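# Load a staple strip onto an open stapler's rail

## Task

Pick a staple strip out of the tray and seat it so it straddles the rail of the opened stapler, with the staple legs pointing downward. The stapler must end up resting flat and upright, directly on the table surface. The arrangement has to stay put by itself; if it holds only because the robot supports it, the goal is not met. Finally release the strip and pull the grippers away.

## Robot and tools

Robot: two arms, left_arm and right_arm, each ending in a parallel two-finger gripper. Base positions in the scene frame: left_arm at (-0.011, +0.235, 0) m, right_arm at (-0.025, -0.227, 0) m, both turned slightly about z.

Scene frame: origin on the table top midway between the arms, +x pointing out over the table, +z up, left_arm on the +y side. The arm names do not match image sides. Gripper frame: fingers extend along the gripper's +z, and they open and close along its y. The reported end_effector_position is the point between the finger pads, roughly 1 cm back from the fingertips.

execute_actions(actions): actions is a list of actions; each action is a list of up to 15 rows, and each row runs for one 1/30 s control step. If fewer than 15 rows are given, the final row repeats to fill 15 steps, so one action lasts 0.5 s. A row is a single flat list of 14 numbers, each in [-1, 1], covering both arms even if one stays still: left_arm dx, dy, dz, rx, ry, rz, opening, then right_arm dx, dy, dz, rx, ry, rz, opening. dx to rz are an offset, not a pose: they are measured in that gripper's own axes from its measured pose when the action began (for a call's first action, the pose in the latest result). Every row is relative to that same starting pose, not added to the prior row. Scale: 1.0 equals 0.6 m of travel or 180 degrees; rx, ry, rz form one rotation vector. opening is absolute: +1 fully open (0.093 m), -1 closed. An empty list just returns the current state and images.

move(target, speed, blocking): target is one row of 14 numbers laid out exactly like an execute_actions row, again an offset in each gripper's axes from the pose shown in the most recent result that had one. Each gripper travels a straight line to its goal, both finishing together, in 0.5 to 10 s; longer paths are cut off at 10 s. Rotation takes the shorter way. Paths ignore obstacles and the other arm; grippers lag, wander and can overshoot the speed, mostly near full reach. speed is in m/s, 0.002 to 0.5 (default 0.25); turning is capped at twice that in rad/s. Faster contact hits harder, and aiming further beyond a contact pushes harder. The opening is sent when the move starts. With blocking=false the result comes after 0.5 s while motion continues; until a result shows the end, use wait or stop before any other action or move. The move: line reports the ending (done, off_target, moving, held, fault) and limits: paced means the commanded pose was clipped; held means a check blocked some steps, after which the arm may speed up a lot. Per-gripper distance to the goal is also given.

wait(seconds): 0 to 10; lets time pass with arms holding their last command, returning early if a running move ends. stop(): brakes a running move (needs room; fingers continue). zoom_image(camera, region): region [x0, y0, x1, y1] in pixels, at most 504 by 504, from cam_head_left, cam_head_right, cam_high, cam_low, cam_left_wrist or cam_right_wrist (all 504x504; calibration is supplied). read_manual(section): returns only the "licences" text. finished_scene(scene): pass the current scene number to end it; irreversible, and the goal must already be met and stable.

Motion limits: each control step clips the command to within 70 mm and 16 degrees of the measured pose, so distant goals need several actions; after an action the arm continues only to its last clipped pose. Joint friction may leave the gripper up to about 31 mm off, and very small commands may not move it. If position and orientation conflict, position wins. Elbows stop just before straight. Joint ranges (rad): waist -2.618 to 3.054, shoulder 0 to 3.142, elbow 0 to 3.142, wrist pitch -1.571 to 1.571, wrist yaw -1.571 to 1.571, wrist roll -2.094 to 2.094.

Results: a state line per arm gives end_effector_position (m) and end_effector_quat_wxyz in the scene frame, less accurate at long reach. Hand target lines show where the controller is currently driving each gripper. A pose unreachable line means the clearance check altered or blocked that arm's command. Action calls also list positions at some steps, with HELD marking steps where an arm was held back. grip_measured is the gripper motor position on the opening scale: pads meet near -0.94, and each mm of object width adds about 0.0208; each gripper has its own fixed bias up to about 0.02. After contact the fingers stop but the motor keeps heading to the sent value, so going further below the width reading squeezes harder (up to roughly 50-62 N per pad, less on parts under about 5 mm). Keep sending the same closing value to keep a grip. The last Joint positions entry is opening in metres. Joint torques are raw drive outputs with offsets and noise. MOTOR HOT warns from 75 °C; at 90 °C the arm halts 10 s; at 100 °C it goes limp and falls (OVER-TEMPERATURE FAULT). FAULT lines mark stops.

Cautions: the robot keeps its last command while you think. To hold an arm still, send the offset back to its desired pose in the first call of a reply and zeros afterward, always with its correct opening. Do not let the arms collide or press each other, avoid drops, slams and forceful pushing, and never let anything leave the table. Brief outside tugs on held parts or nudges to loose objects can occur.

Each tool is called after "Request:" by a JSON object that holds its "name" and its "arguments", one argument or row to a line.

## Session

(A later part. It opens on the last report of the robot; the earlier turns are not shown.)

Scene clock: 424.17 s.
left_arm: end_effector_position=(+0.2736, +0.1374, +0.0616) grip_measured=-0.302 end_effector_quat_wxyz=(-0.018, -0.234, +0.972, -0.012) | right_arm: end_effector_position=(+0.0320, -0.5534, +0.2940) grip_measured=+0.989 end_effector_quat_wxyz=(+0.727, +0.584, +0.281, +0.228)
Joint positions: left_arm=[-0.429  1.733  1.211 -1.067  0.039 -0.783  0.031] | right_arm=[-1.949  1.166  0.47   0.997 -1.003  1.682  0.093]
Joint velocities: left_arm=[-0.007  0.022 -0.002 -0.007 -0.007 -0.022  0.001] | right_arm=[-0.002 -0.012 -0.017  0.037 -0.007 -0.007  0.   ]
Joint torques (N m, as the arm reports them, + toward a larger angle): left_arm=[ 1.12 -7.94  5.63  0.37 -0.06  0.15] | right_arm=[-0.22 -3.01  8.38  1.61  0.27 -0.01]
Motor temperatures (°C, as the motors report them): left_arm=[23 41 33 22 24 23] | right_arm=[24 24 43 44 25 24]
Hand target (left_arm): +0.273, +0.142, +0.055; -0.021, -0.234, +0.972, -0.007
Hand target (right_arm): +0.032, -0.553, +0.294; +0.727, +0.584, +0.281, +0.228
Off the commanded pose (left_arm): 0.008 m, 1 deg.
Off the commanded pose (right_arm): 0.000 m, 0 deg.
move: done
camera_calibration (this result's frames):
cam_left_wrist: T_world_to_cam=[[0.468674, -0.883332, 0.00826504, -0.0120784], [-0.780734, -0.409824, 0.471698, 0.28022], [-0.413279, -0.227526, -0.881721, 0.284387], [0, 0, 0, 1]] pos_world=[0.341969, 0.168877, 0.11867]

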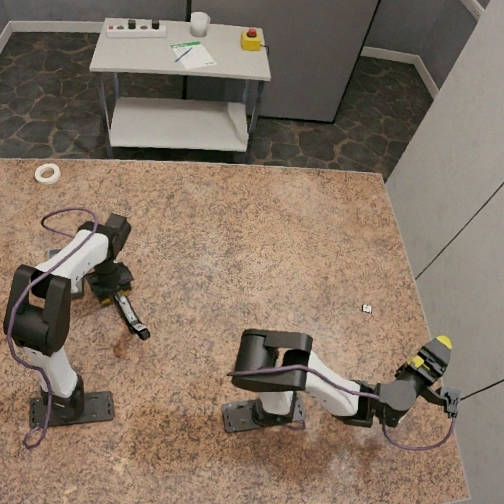

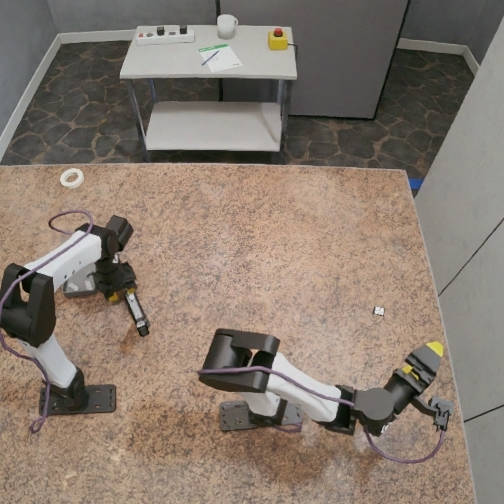

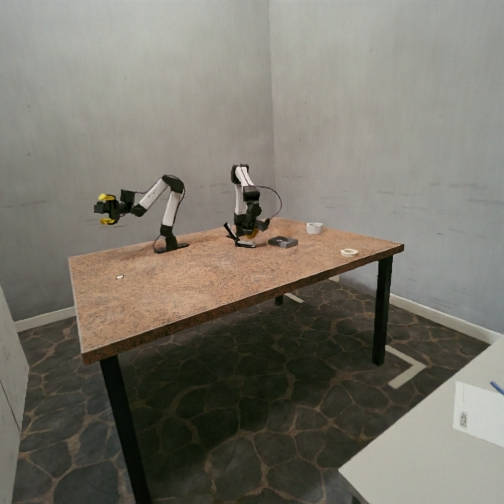

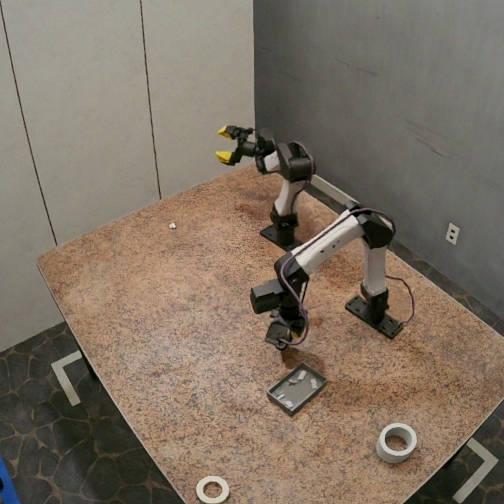

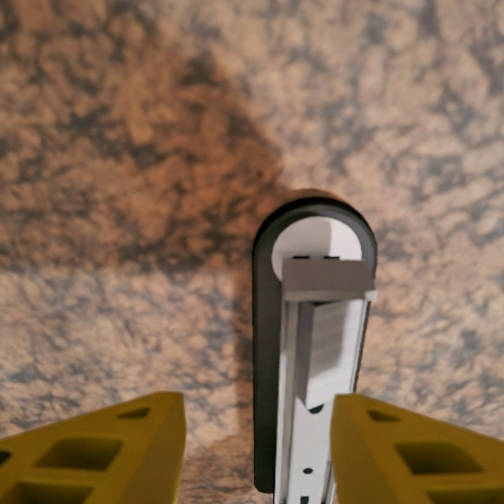

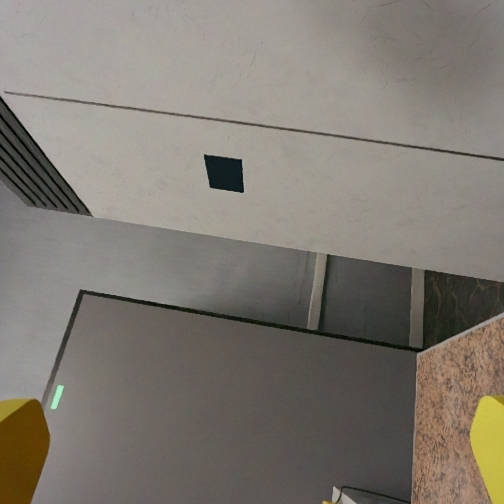

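Request:
{"name": "move", "arguments": {
  "target": [0,0,0.035,0,0,0,-0.3,0,0,0,0,0,0,1],
  "speed": 0.01
}}

Request:
{"name": "move", "arguments": {
  "target": [0,0.016,0.012,0,0,0,-0.3,0,0,0,0,0,0,1],
  "speed": 0.008
}}

Request:
{"name": "move", "arguments": {
  "target": [0.02,0,-0.07,0,0,0,-0.3,0,0,0,0,0,0,1],
  "speed": 0.05
}}

Request:
{"name": "zoom_image", "arguments": {
  "camera": "cam_left_wrist",
  "region": [200, 150, 450, 400]
}}

Scene clock: 436.30 s.
left_arm: end_effector_position=(+0.2757, +0.1367, +0.0471) grip_measured=-0.302 end_effector_quat_wxyz=(-0.012, -0.234, +0.972, -0.016) | right_arm: end_effector_position=(+0.0320, -0.5534, +0.2940) grip_measured=+0.989 end_effector_quat_wxyz=(+0.727, +0.584, +0.281, +0.228)
Joint positions: left_arm=[-0.429  1.746  1.166 -0.995  0.039 -0.782  0.031] | right_arm=[-1.949  1.166  0.47   0.997 -1.003  1.682  0.093]
Joint velocities: left_arm=[-0.002 -0.012  0.002  0.007  0.007  0.037  0.001] | right_arm=[ 0.027  0.002 -0.002 -0.051  0.022  0.037 -0.001]
Joint torques (N m, as the arm reports them, + toward a larger angle): left_arm=[-0.08 -8.    5.53  0.39 -0.01  0.04] | right_arm=[-0.26 -3.01  8.39  1.66  0.23  0.02]
Motor temperatures (°C, as the motors report them): left_arm=[23 40 33 22 24 23] | right_arm=[24 24 44 44 25 24]
Hand target (left_arm): +0.273, +0.137, +0.041; -0.018, -0.234, +0.972, -0.012
Hand target (right_arm): +0.032, -0.553, +0.294; +0.727, +0.584, +0.281, +0.228
Off the commanded pose (left_arm): 0.007 m, 1 deg.
Off the commanded pose (right_arm): 0.000 m, 0 deg.
move: done
camera_calibration (this result's frames):
cam_left_wrist: T_world_to_cam=[[0.46716, -0.883992, 0.0178683, -0.0134327], [-0.787325, -0.406709, 0.463365, 0.290182], [-0.402344, -0.230534, -0.885987, 0.269861], [0, 0, 0, 1]] pos_world=[0.34332, 0.168357, 0.104874]

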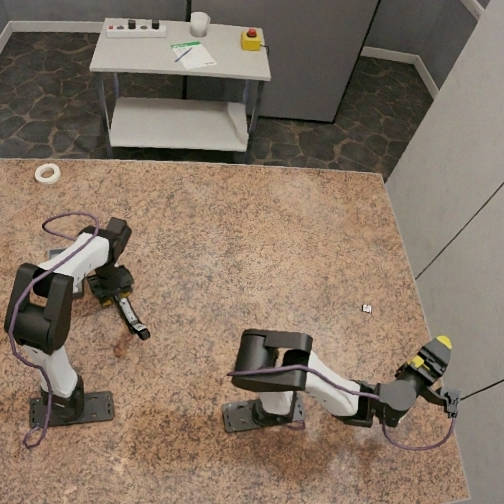

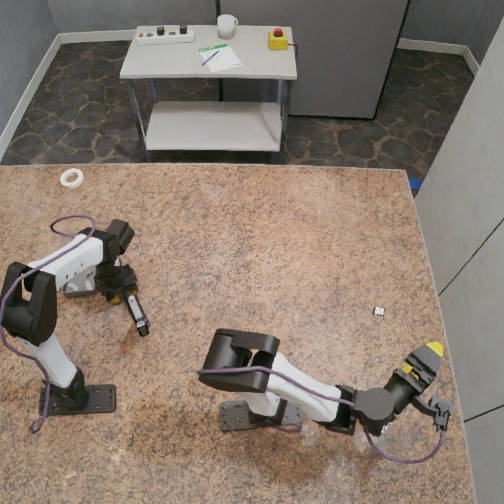

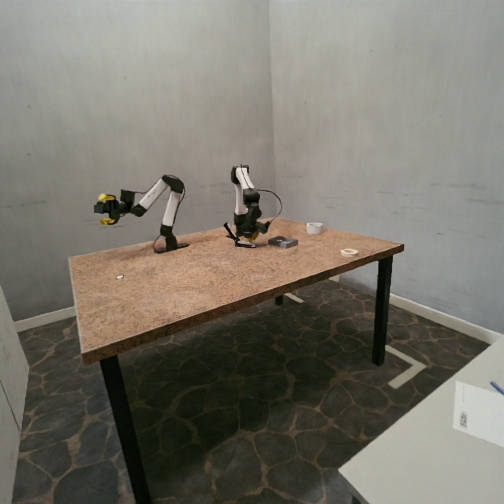

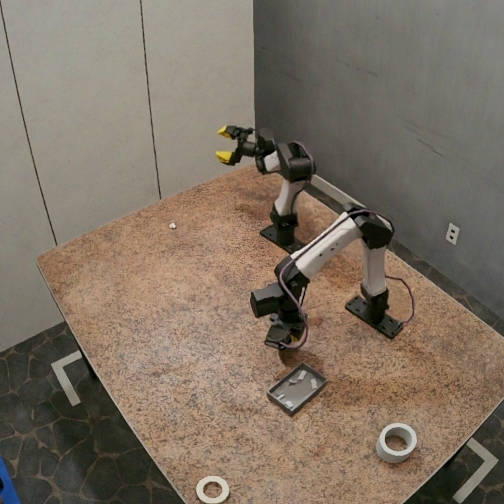

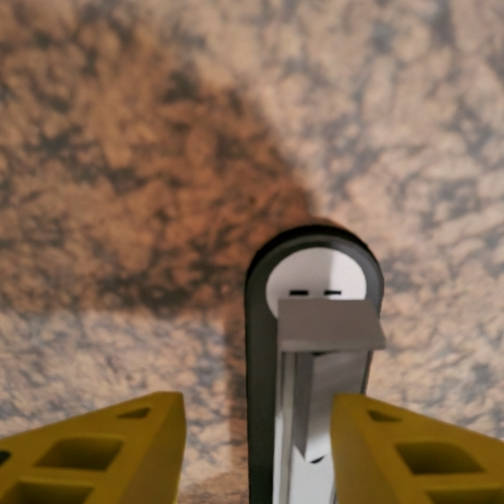

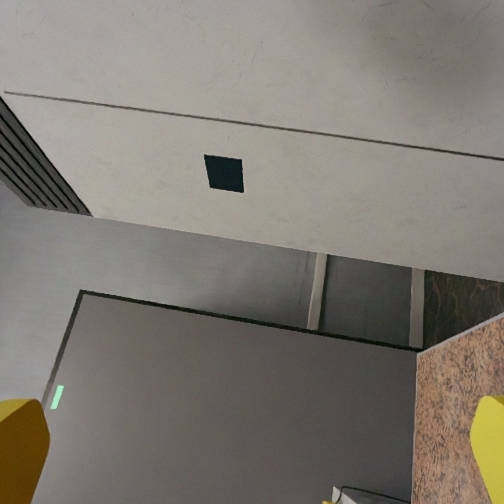

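Scene clock: 438.03 s.
left_arm: end_effector_position=(+0.2760, +0.1369, +0.0455) grip_measured=-0.302 end_effector_quat_wxyz=(-0.008, -0.231, +0.973, -0.025) | right_arm: end_effector_position=(+0.0320, -0.5534, +0.2940) grip_measured=+0.989 end_effector_quat_wxyz=(+0.727, +0.584, +0.281, +0.228)
Joint positions: left_arm=[-0.421  1.735  1.145 -0.969  0.051 -0.769  0.031] | right_arm=[-1.949  1.166  0.47   0.997 -1.003  1.682  0.093]
Joint velocities: left_arm=[ 0.002 -0.007 -0.002 -0.022  0.037  0.007  0.   ] | right_arm=[-0.007  0.002  0.002 -0.037 -0.066 -0.007 -0.001]
Joint torques (N m, as the arm reports them, + toward a larger angle): left_arm=[ 1.31 -9.15  4.47  0.4  -0.1   0.11] | right_arm=[-0.27 -2.91  8.52  1.64  0.25 -0.03]
Motor temperatures (°C, as the motors report them): left_arm=[23 41 33 22 24 23] | right_arm=[24 24 44 44 25 24]
Hand target (left_arm): +0.271, +0.145, +0.040; -0.012, -0.234, +0.972, -0.015
Hand target (right_arm): +0.032, -0.553, +0.294; +0.727, +0.584, +0.281, +0.228
Off the commanded pose (left_arm): 0.011 m, 1 deg.
Off the commanded pose (right_arm): 0.000 m, 0 deg.
move: off_target (left_arm)
camera_calibration (this result's frames):
cam_left_wrist: T_world_to_cam=[[0.462712, -0.885662, 0.0387305, -0.012908], [-0.795115, -0.395293, 0.459931, 0.291967], [-0.392033, -0.243611, -0.88711, 0.267666], [0, 0, 0, 1]] pos_world=[0.343054, 0.169187, 0.103665]

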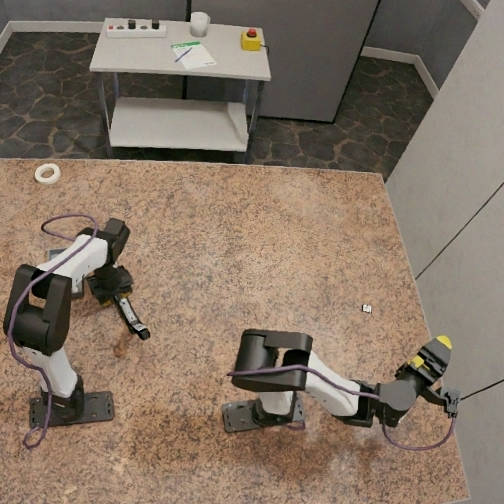

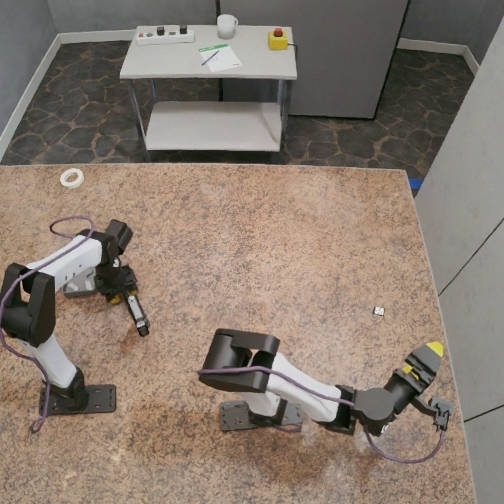

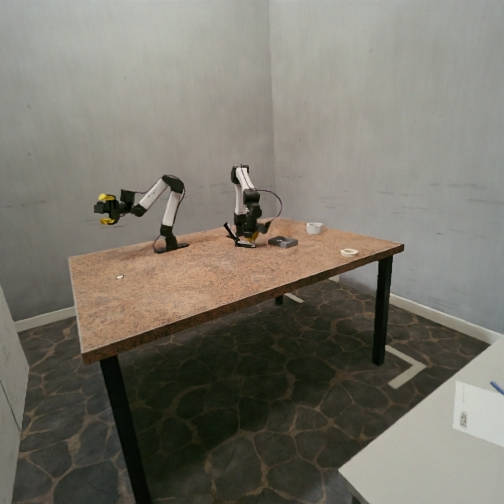

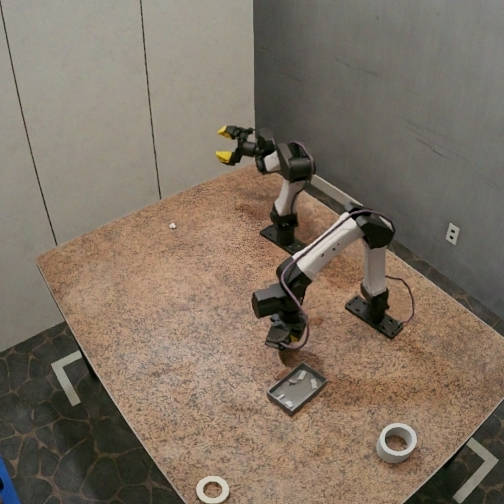

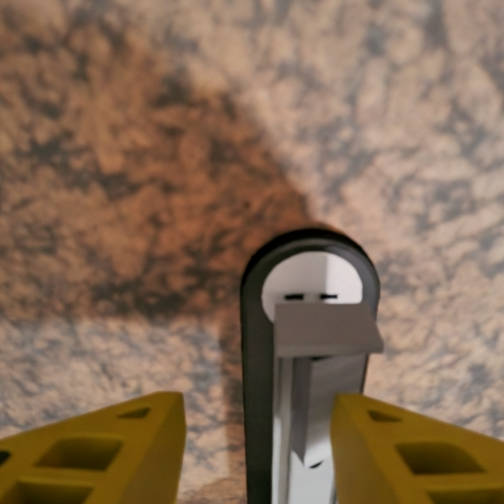

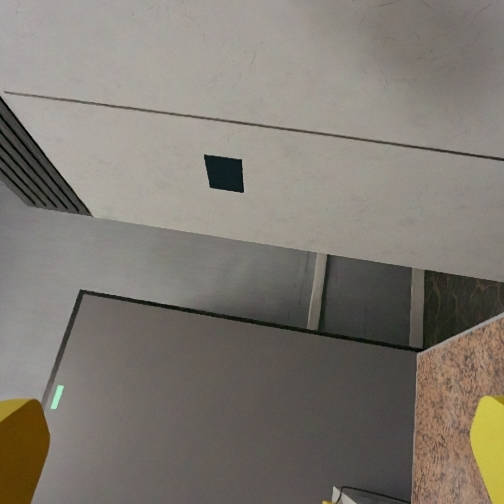

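Scene clock: 439.33 s.
left_arm: end_effector_position=(+0.2637, +0.1375, +0.0803) grip_measured=-0.302 end_effector_quat_wxyz=(-0.016, -0.232, +0.972, -0.021) | right_arm: end_effector_position=(+0.0320, -0.5534, +0.2940) grip_measured=+0.989 end_effector_quat_wxyz=(+0.727, +0.584, +0.281, +0.228)
Joint positions: left_arm=[-0.431  1.67   1.216 -1.122  0.052 -0.781  0.031] | right_arm=[-1.949  1.166  0.47   0.997 -1.003  1.682  0.093]
Joint velocities: left_arm=[-0.007  0.017 -0.002 -0.081  0.007 -0.066 -0.002] | right_arm=[-0.007 -0.002  0.012 -0.081 -0.037 -0.081 -0.   ]
Joint torques (N m, as the arm reports them, + toward a larger angle): left_arm=[-0.77 -9.66  8.65  0.25 -0.02 -0.02] | right_arm=[-0.27 -3.01  8.36  1.65  0.24 -0.04]
Motor temperatures (°C, as the motors report them): left_arm=[23 41 33 22 24 23] | right_arm=[24 24 44 44 25 24]
Hand target (left_arm): +0.265, +0.134, +0.088; -0.008, -0.231, +0.973, -0.025
Hand target (right_arm): +0.032, -0.553, +0.294; +0.727, +0.584, +0.281, +0.228
Off the commanded pose (left_arm): 0.009 m, 1 deg.
Off the commanded pose (right_arm): 0.000 m, 0 deg.
move: done
camera_calibration (this result's frames):
cam_left_wrist: T_world_to_cam=[[0.464638, -0.885123, 0.0258778, -0.00754879], [-0.786004, -0.398796, 0.472397, 0.263594], [-0.407809, -0.239834, -0.881006, 0.29698], [0, 0, 0, 1]] pos_world=[0.331805, 0.169664, 0.137315]

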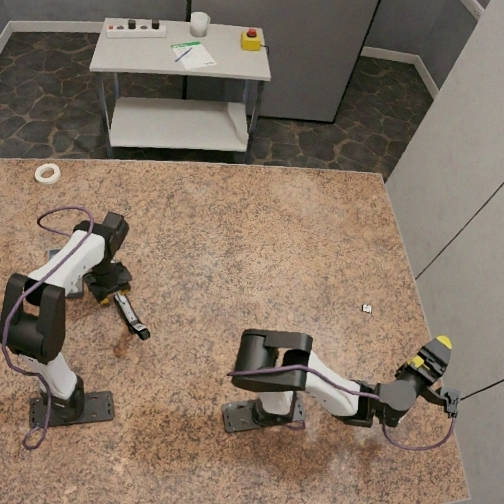

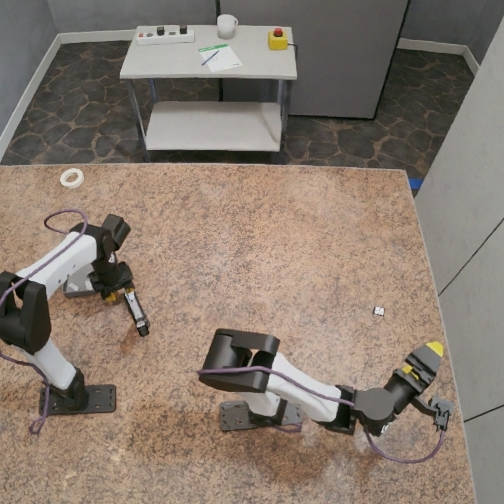

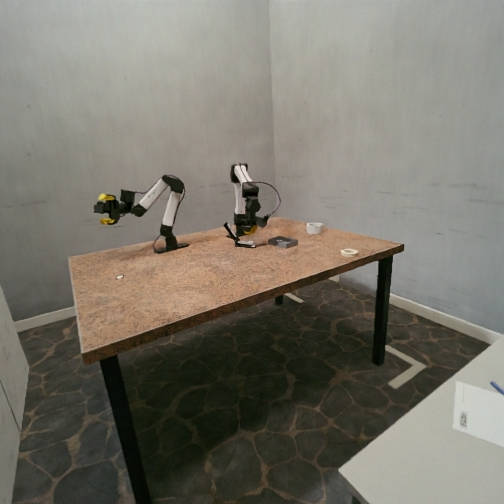

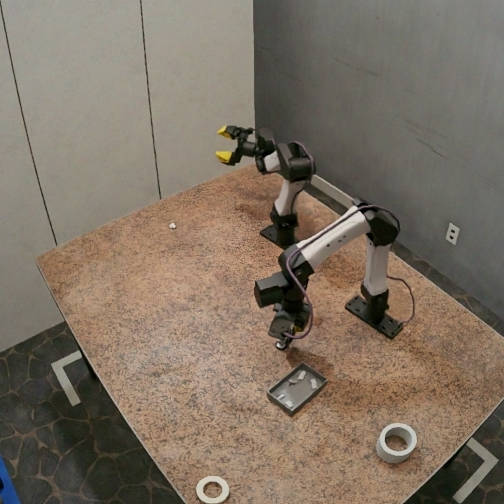

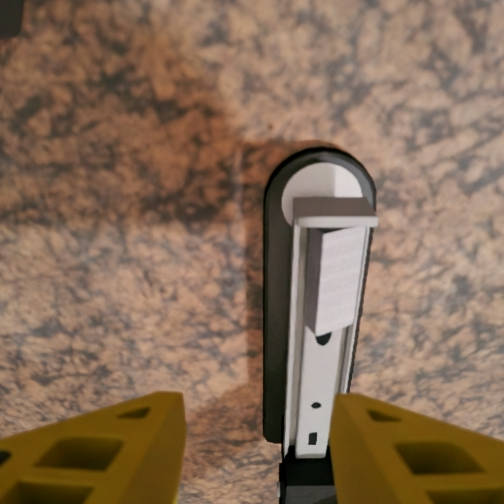

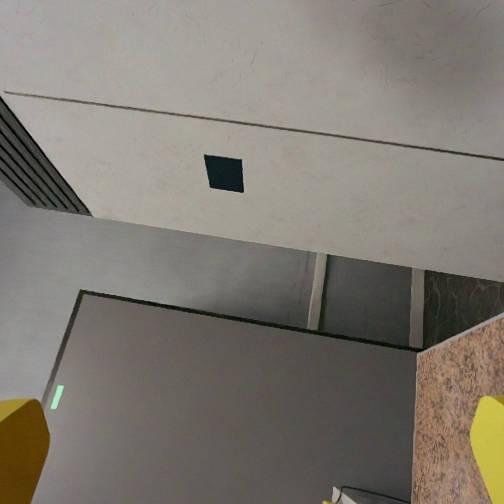

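Region (200, 150, 450, 400) of cam_left_wrist's 504x504 image, scaled by 2.016, with more detail than that image has.

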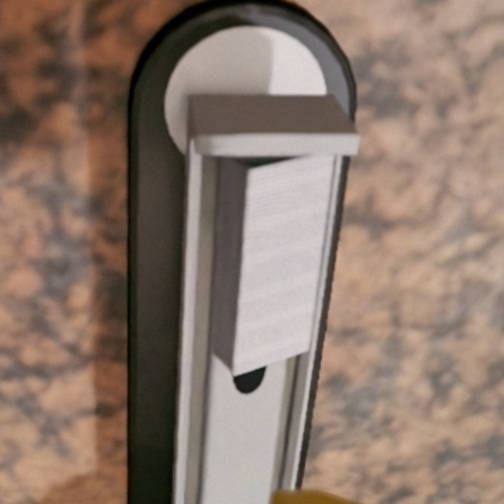

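Request:
{"name": "move", "arguments": {
  "target": [-0.017,0,0.035,0,0,0,-0.3,0,0,0,0,0,0,1],
  "speed": 0.03
}}

Scene clock: 453.63 s.
left_arm: end_effector_position=(+0.2730, +0.1374, +0.0649) grip_measured=-0.302 end_effector_quat_wxyz=(-0.011, -0.231, +0.972, -0.023) | right_arm: end_effector_position=(+0.0320, -0.5534, +0.2940) grip_measured=+0.989 end_effector_quat_wxyz=(+0.727, +0.584, +0.281, +0.228)
Joint positions: left_arm=[-0.422  1.708  1.195 -1.054  0.052 -0.771  0.031] | right_arm=[-1.949  1.166  0.47   0.997 -1.003  1.682  0.093]
Joint velocities: left_arm=[-0.007 -0.002 -0.002  0.037  0.037 -0.022  0.   ] | right_arm=[ 0.002 -0.002  0.002 -0.066 -0.051  0.037 -0.   ]
Joint torques (N m, as the arm reports them, + toward a larger angle): left_arm=[ 1.02 -7.79  5.73  0.37 -0.01  0.15] | right_arm=[-0.29 -2.99  8.23  1.63  0.24 -0.03]
Motor temperatures (°C, as the motors report them): left_arm=[23 41 34 22 24 23] | right_arm=[24 24 44 44 25 24]
Hand target (left_arm): +0.272, +0.141, +0.059; -0.016, -0.232, +0.972, -0.020
Hand target (right_arm): +0.032, -0.553, +0.294; +0.727, +0.584, +0.281, +0.228
Off the commanded pose (left_arm): 0.007 m, 1 deg.
Off the commanded pose (right_arm): 0.000 m, 0 deg.
move: done
camera_calibration (this result's frames):
cam_left_wrist: T_world_to_cam=[[0.46333, -0.885549, 0.0335794, -0.0116214], [-0.791296, -0.396361, 0.465563, 0.279635], [-0.398969, -0.242281, -0.884377, 0.285339], [0, 0, 0, 1]] pos_world=[0.3405, 0.169677, 0.12255]

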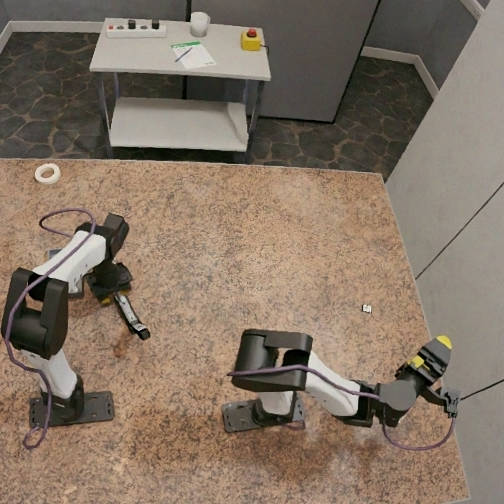

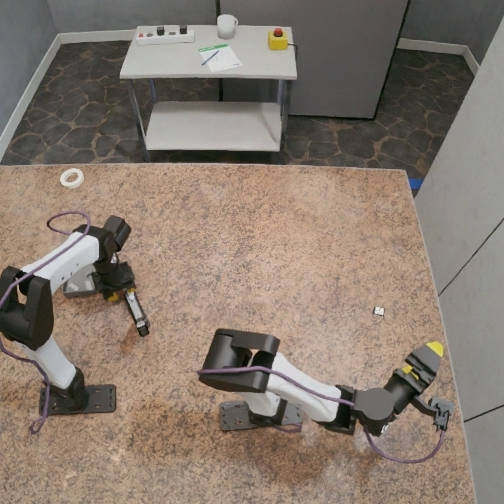

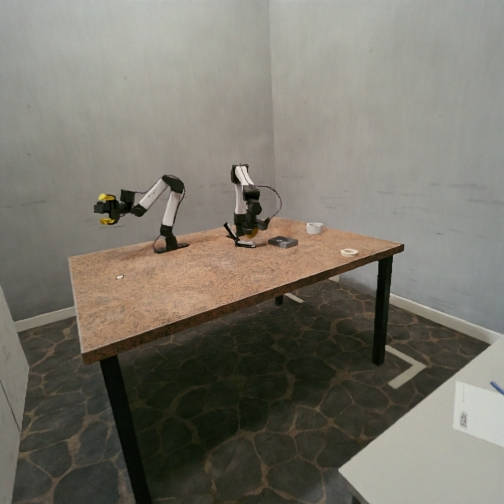

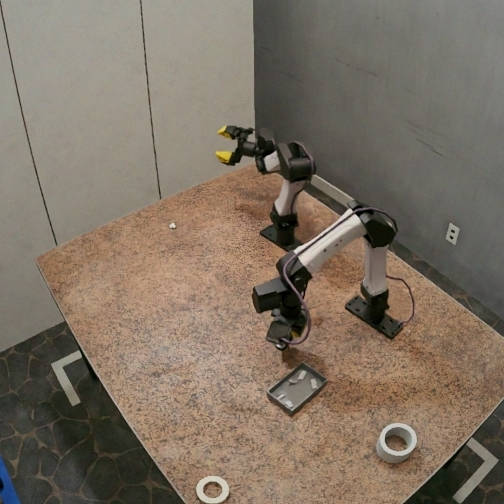

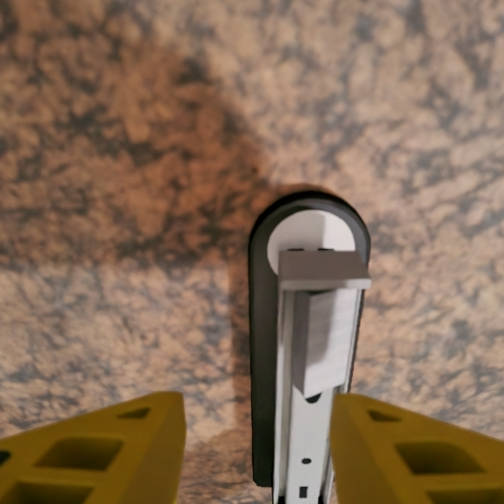

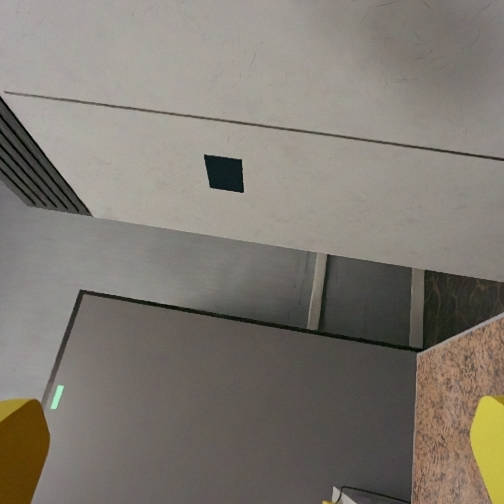

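Request:
{"name": "move", "arguments": {
  "target": [0,0,0.042,0,0,0,-0.56,0,0,0,0,0,0,1],
  "speed": 0.01
}}

Request:
{"name": "execute_actions", "arguments": {
  "actions": [
    [[0,0,0.012,0,0,0,-0.62,0,0,0,0,0,0,1]],
    [[0,0,0.005,0,0,0,-0.7,0,0,0,0,0,0,1]]
  ]
}}

Request:
{"name": "move", "arguments": {
  "target": [0.02,0,-0.07,0,0,0,-0.7,0,0,0,0,0,0,1],
  "speed": 0.05
}}

Request:
{"name": "zoom_image", "arguments": {
  "camera": "cam_left_wrist",
  "region": [200, 150, 450, 400]
}}

Scene clock: 471.47 s.
left_arm: end_effector_position=(+0.2754, +0.1367, +0.0487) grip_measured=-0.558 end_effector_quat_wxyz=(-0.006, -0.231, +0.973, -0.027) | right_arm: end_effector_position=(+0.0320, -0.5534, +0.2940) grip_measured=+0.989 end_effector_quat_wxyz=(+0.727, +0.584, +0.281, +0.228)
Joint positions: left_arm=[-0.422  1.724  1.146 -0.975  0.052 -0.77   0.018] | right_arm=[-1.949  1.166  0.47   0.997 -1.003  1.682  0.093]
Joint velocities: left_arm=[-0.007  0.012 -0.002  0.022  0.007 -0.081  0.   ] | right_arm=[-0.002  0.002 -0.017  0.007 -0.007  0.037 -0.   ]
Joint torques (N m, as the arm reports them, + toward a larger angle): left_arm=[-0.19 -7.4   4.99  0.55 -0.01  0.02] | right_arm=[-0.21 -3.17  8.33  1.61  0.23 -0.07]
Motor temperatures (°C, as the motors report them): left_arm=[23 40 33 22 24 23] | right_arm=[24 24 44 44 25 24]
Hand target (left_arm): +0.273, +0.136, +0.040; -0.011, -0.231, +0.972, -0.024
Hand target (right_arm): +0.032, -0.553, +0.294; +0.727, +0.584, +0.281, +0.228
Off the commanded pose (left_arm): 0.009 m, 1 deg.
Off the commanded pose (right_arm): 0.000 m, 0 deg.
move: done
camera_calibration (this result's frames):
cam_left_wrist: T_world_to_cam=[[0.462504, -0.885573, 0.0430189, -0.013078], [-0.797334, -0.39422, 0.457001, 0.290548], [-0.387749, -0.245665, -0.888425, 0.269376], [0, 0, 0, 1]] pos_world=[0.342163, 0.169135, 0.107102]

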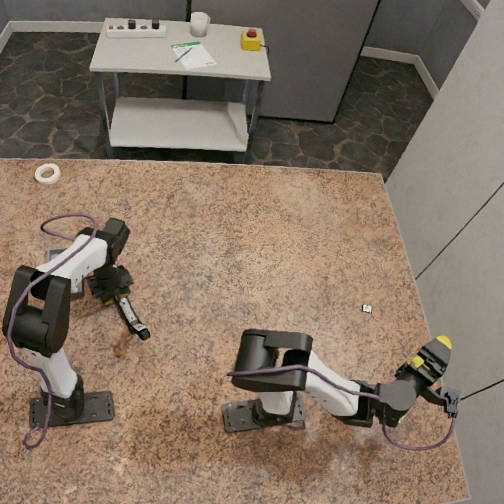

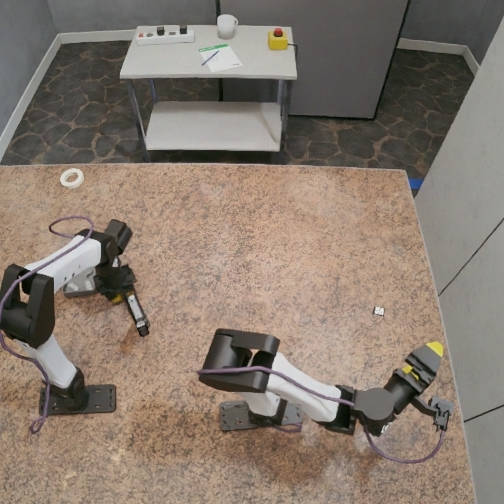

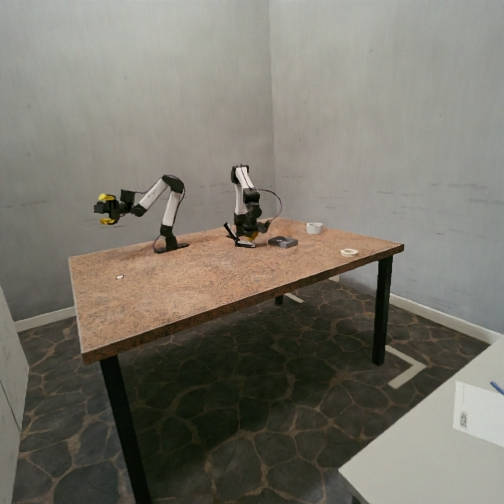

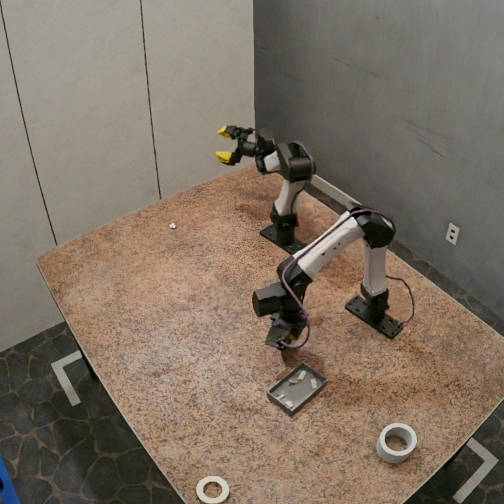

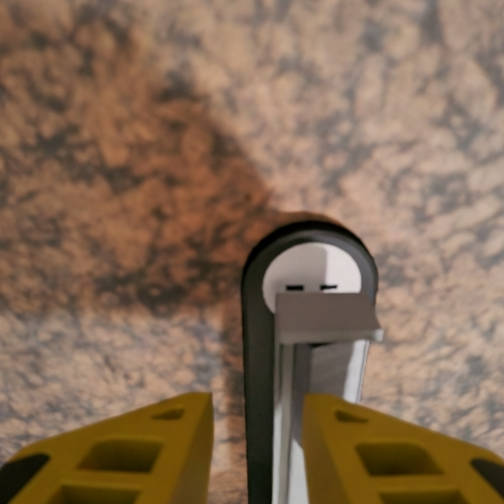

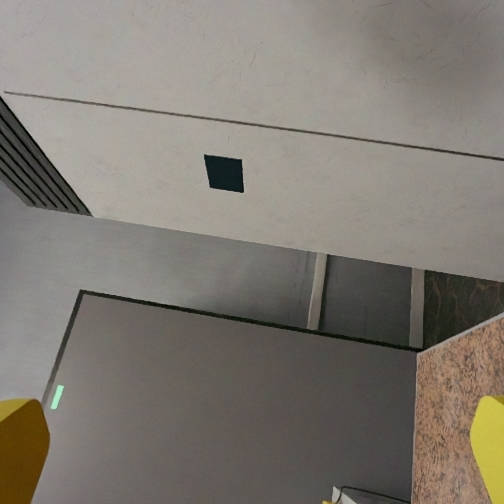

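Scene clock: 472.47 s.
left_arm: end_effector_position=(+0.2770, +0.1360, +0.0488) grip_measured=-0.698 end_effector_quat_wxyz=(-0.003, -0.231, +0.973, -0.029) | right_arm: end_effector_position=(+0.0320, -0.5534, +0.2940) grip_measured=+0.989 end_effector_quat_wxyz=(+0.727, +0.584, +0.281, +0.228)
Joint positions: left_arm=[-0.422  1.724  1.146 -0.968  0.053 -0.77   0.012] | right_arm=[-1.949  1.166  0.47   0.997 -1.003  1.682  0.093]
Joint velocities: left_arm=[-0.012  0.017  0.007  0.022  0.007 -0.081  0.   ] | right_arm=[ 0.007 -0.002 -0.002 -0.051 -0.007 -0.037 -0.   ]
Joint torques (N m, as the arm reports them, + toward a larger angle): left_arm=[ 0.12 -8.44  6.23  0.45 -0.02  0.05] | right_arm=[-0.35 -2.94  8.22  1.66  0.24 -0.04]
Motor temperatures (°C, as the motors report them): left_arm=[23 40 33 22 24 23] | right_arm=[24 24 44 44 25 24]
Hand target (left_arm): +0.277, +0.136, +0.046; -0.004, -0.231, +0.973, -0.029
Hand target (right_arm): +0.032, -0.553, +0.294; +0.727, +0.584, +0.281, +0.228
Off the commanded pose (left_arm): 0.003 m, 0 deg.
Off the commanded pose (right_arm): 0.000 m, 0 deg.
Step readings (end_effector_position; steps 1 to 15: 1st action; 16 to 30: 2nd action):
0: left_arm (+0.2754, +0.1367, +0.0487) | right_arm (+0.0320, -0.5534, +0.2940)
1: left_arm (+0.2757, +0.1365, +0.0488) | right_arm (+0.0320, -0.5534, +0.2940)
2: left_arm (+0.2762, +0.1362, +0.0488) | right_arm (+0.0320, -0.5534, +0.2940)
4: left_arm (+0.2765, +0.1361, +0.0488) | right_arm (+0.0320, -0.5534, +0.2940)
8: left_arm (+0.2766, +0.1361, +0.0488) | right_arm (+0.0320, -0.5534, +0.2940)
15: left_arm (+0.2766, +0.1361, +0.0488) | right_arm (+0.0320, -0.5534, +0.2940)
16: left_arm (+0.2767, +0.1361, +0.0488) | right_arm (+0.0320, -0.5534, +0.2940)
17: left_arm (+0.2769, +0.1360, +0.0488) | right_arm (+0.0320, -0.5534, +0.2940)
19: left_arm (+0.2769, +0.1360, +0.0488) | right_arm (+0.0320, -0.5534, +0.2940)
23: left_arm (+0.2770, +0.1360, +0.0488) | right_arm (+0.0320, -0.5534, +0.2940)
30: end_effector_position above
camera_calibration (this result's frames):
cam_left_wrist: T_world_to_cam=[[0.46218, -0.885435, 0.0489422, -0.0146725], [-0.800335, -0.392719, 0.453029, 0.292358], [-0.381907, -0.248551, -0.890151, 0.26873], [0, 0, 0, 1]] pos_world=[0.343396, 0.168616, 0.107482]

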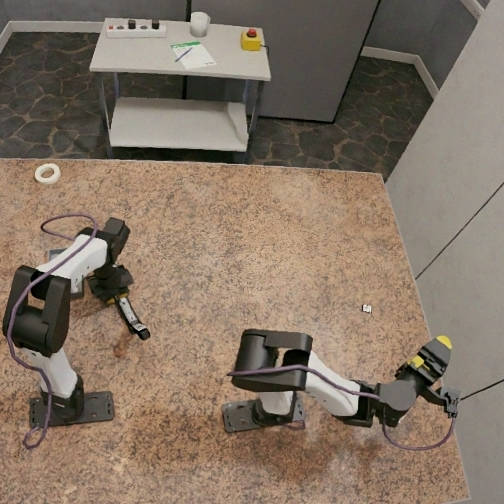

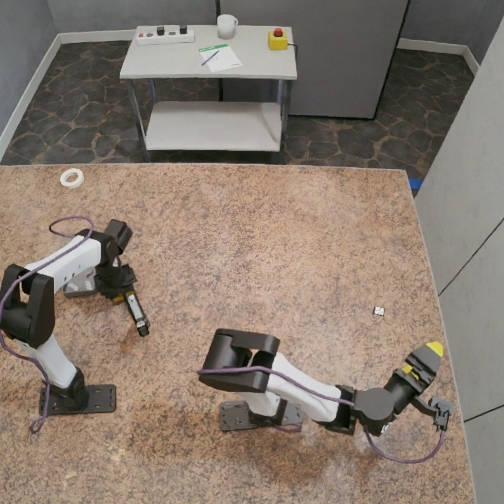

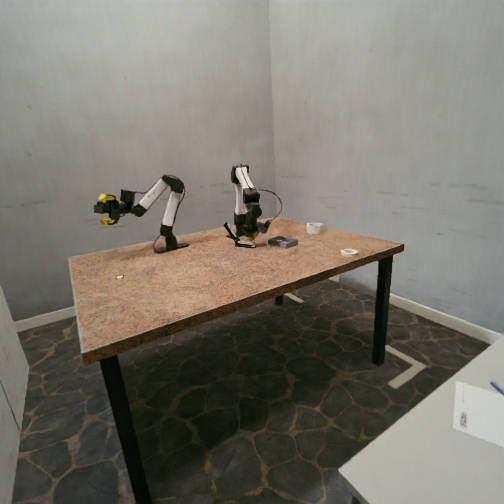

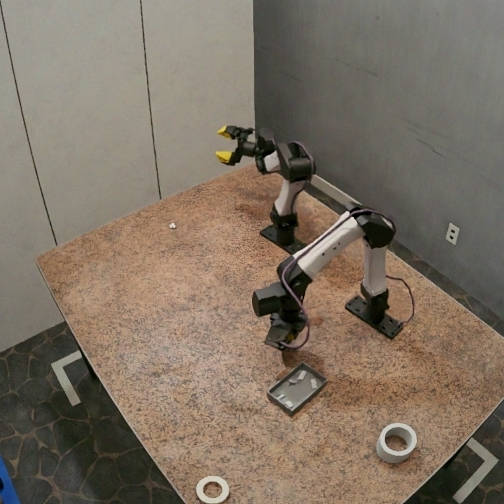

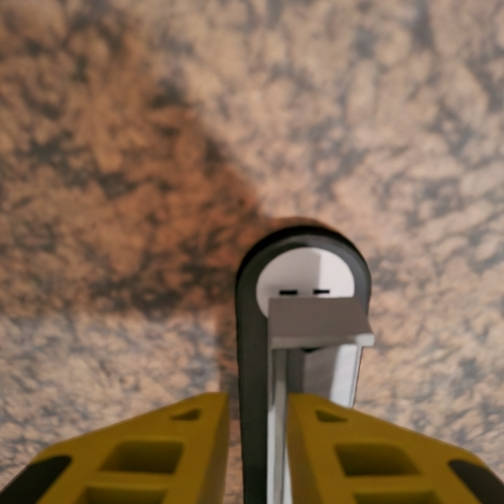

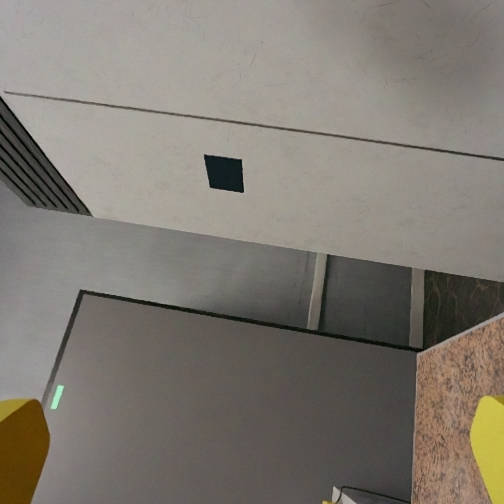

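Scene clock: 473.77 s.
left_arm: end_effector_position=(+0.2644, +0.1370, +0.0834) grip_measured=-0.698 end_effector_quat_wxyz=(-0.011, -0.232, +0.972, -0.024) | right_arm: end_effector_position=(+0.0320, -0.5534, +0.2940) grip_measured=+0.989 end_effector_quat_wxyz=(+0.727, +0.584, +0.281, +0.228)
Joint positions: left_arm=[-0.432  1.659  1.216 -1.121  0.053 -0.782  0.012] | right_arm=[-1.949  1.166  0.47   0.997 -1.003  1.682  0.093]
Joint velocities: left_arm=[-0.012  0.012 -0.007 -0.037 -0.007  0.007 -0.   ] | right_arm=[-0.017 -0.007 -0.022 -0.037  0.022 -0.037 -0.001]
Joint torques (N m, as the arm reports them, + toward a larger angle): left_arm=[-0.76 -9.55  8.73  0.25 -0.02 -0.01] | right_arm=[-0.37 -3.14  8.31  1.63  0.22 -0.04]
Motor temperatures (°C, as the motors report them): left_arm=[23 40 33 22 24 23] | right_arm=[24 24 44 44 25 24]
Hand target (left_arm): +0.266, +0.133, +0.091; -0.003, -0.231, +0.972, -0.030
Hand target (right_arm): +0.032, -0.553, +0.294; +0.727, +0.584, +0.281, +0.228
Off the commanded pose (left_arm): 0.009 m, 1 deg.
Off the commanded pose (right_arm): 0.000 m, 0 deg.
move: done
camera_calibration (this result's frames):
cam_left_wrist: T_world_to_cam=[[0.464618, -0.884794, 0.0356404, -0.00922147], [-0.791287, -0.396776, 0.465225, 0.264115], [-0.397487, -0.244354, -0.884475, 0.298023], [0, 0, 0, 1]] pos_world=[0.331735, 0.169458, 0.14105]

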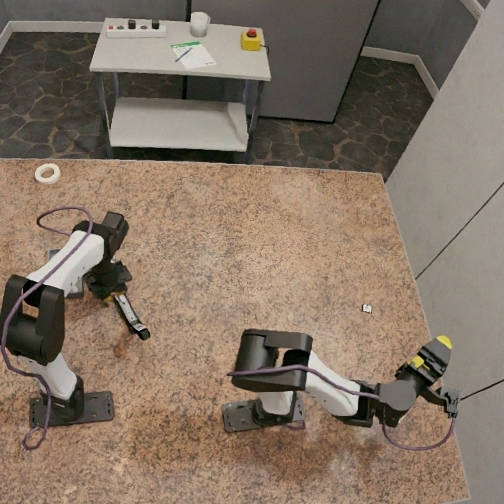

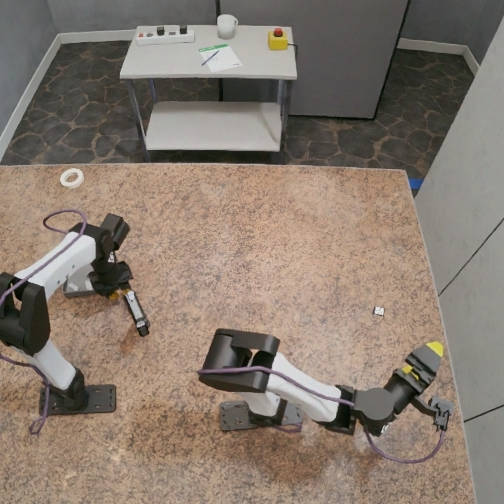

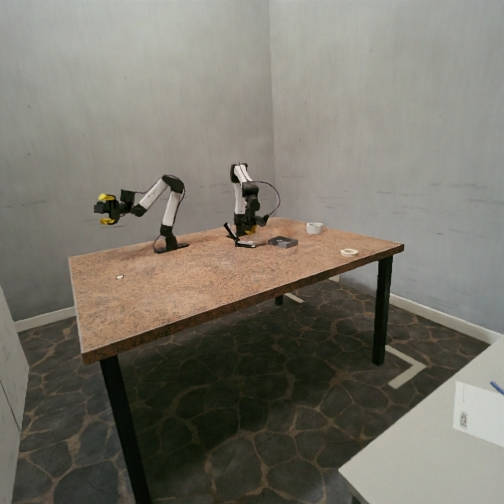

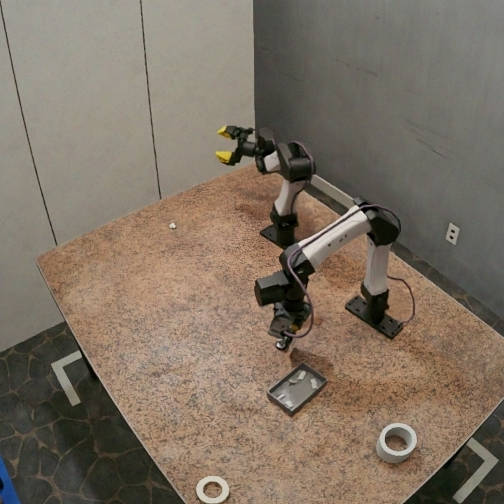

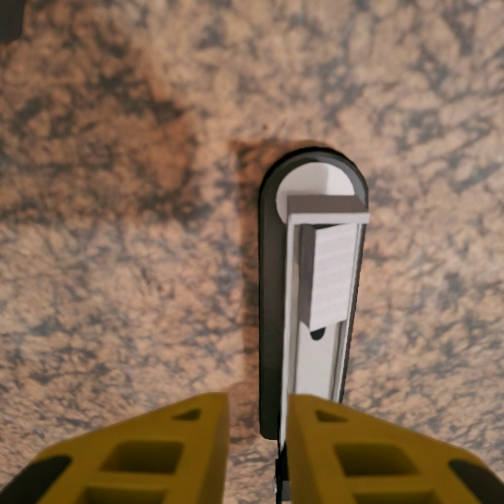

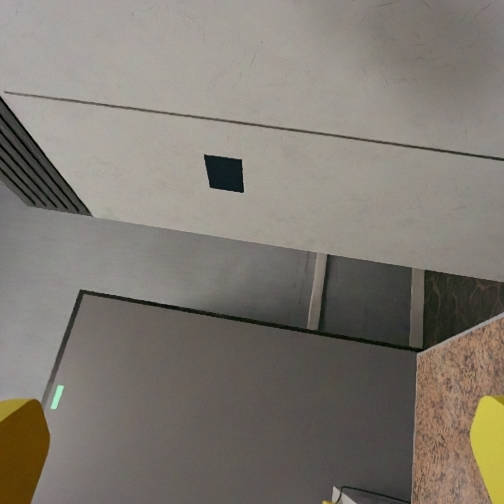

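Region (200, 150, 450, 400) of cam_left_wrist's 504x504 image, scaled by 2.016, with more detail than that image has.

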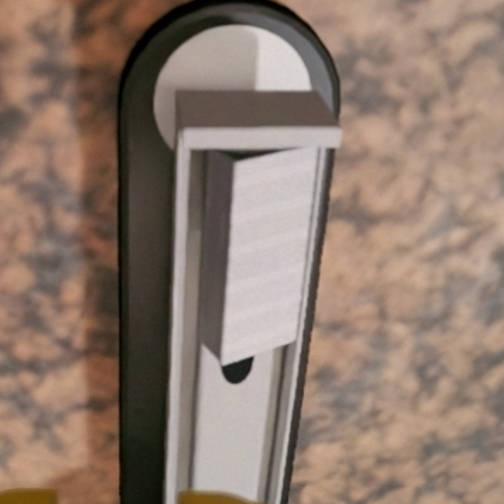

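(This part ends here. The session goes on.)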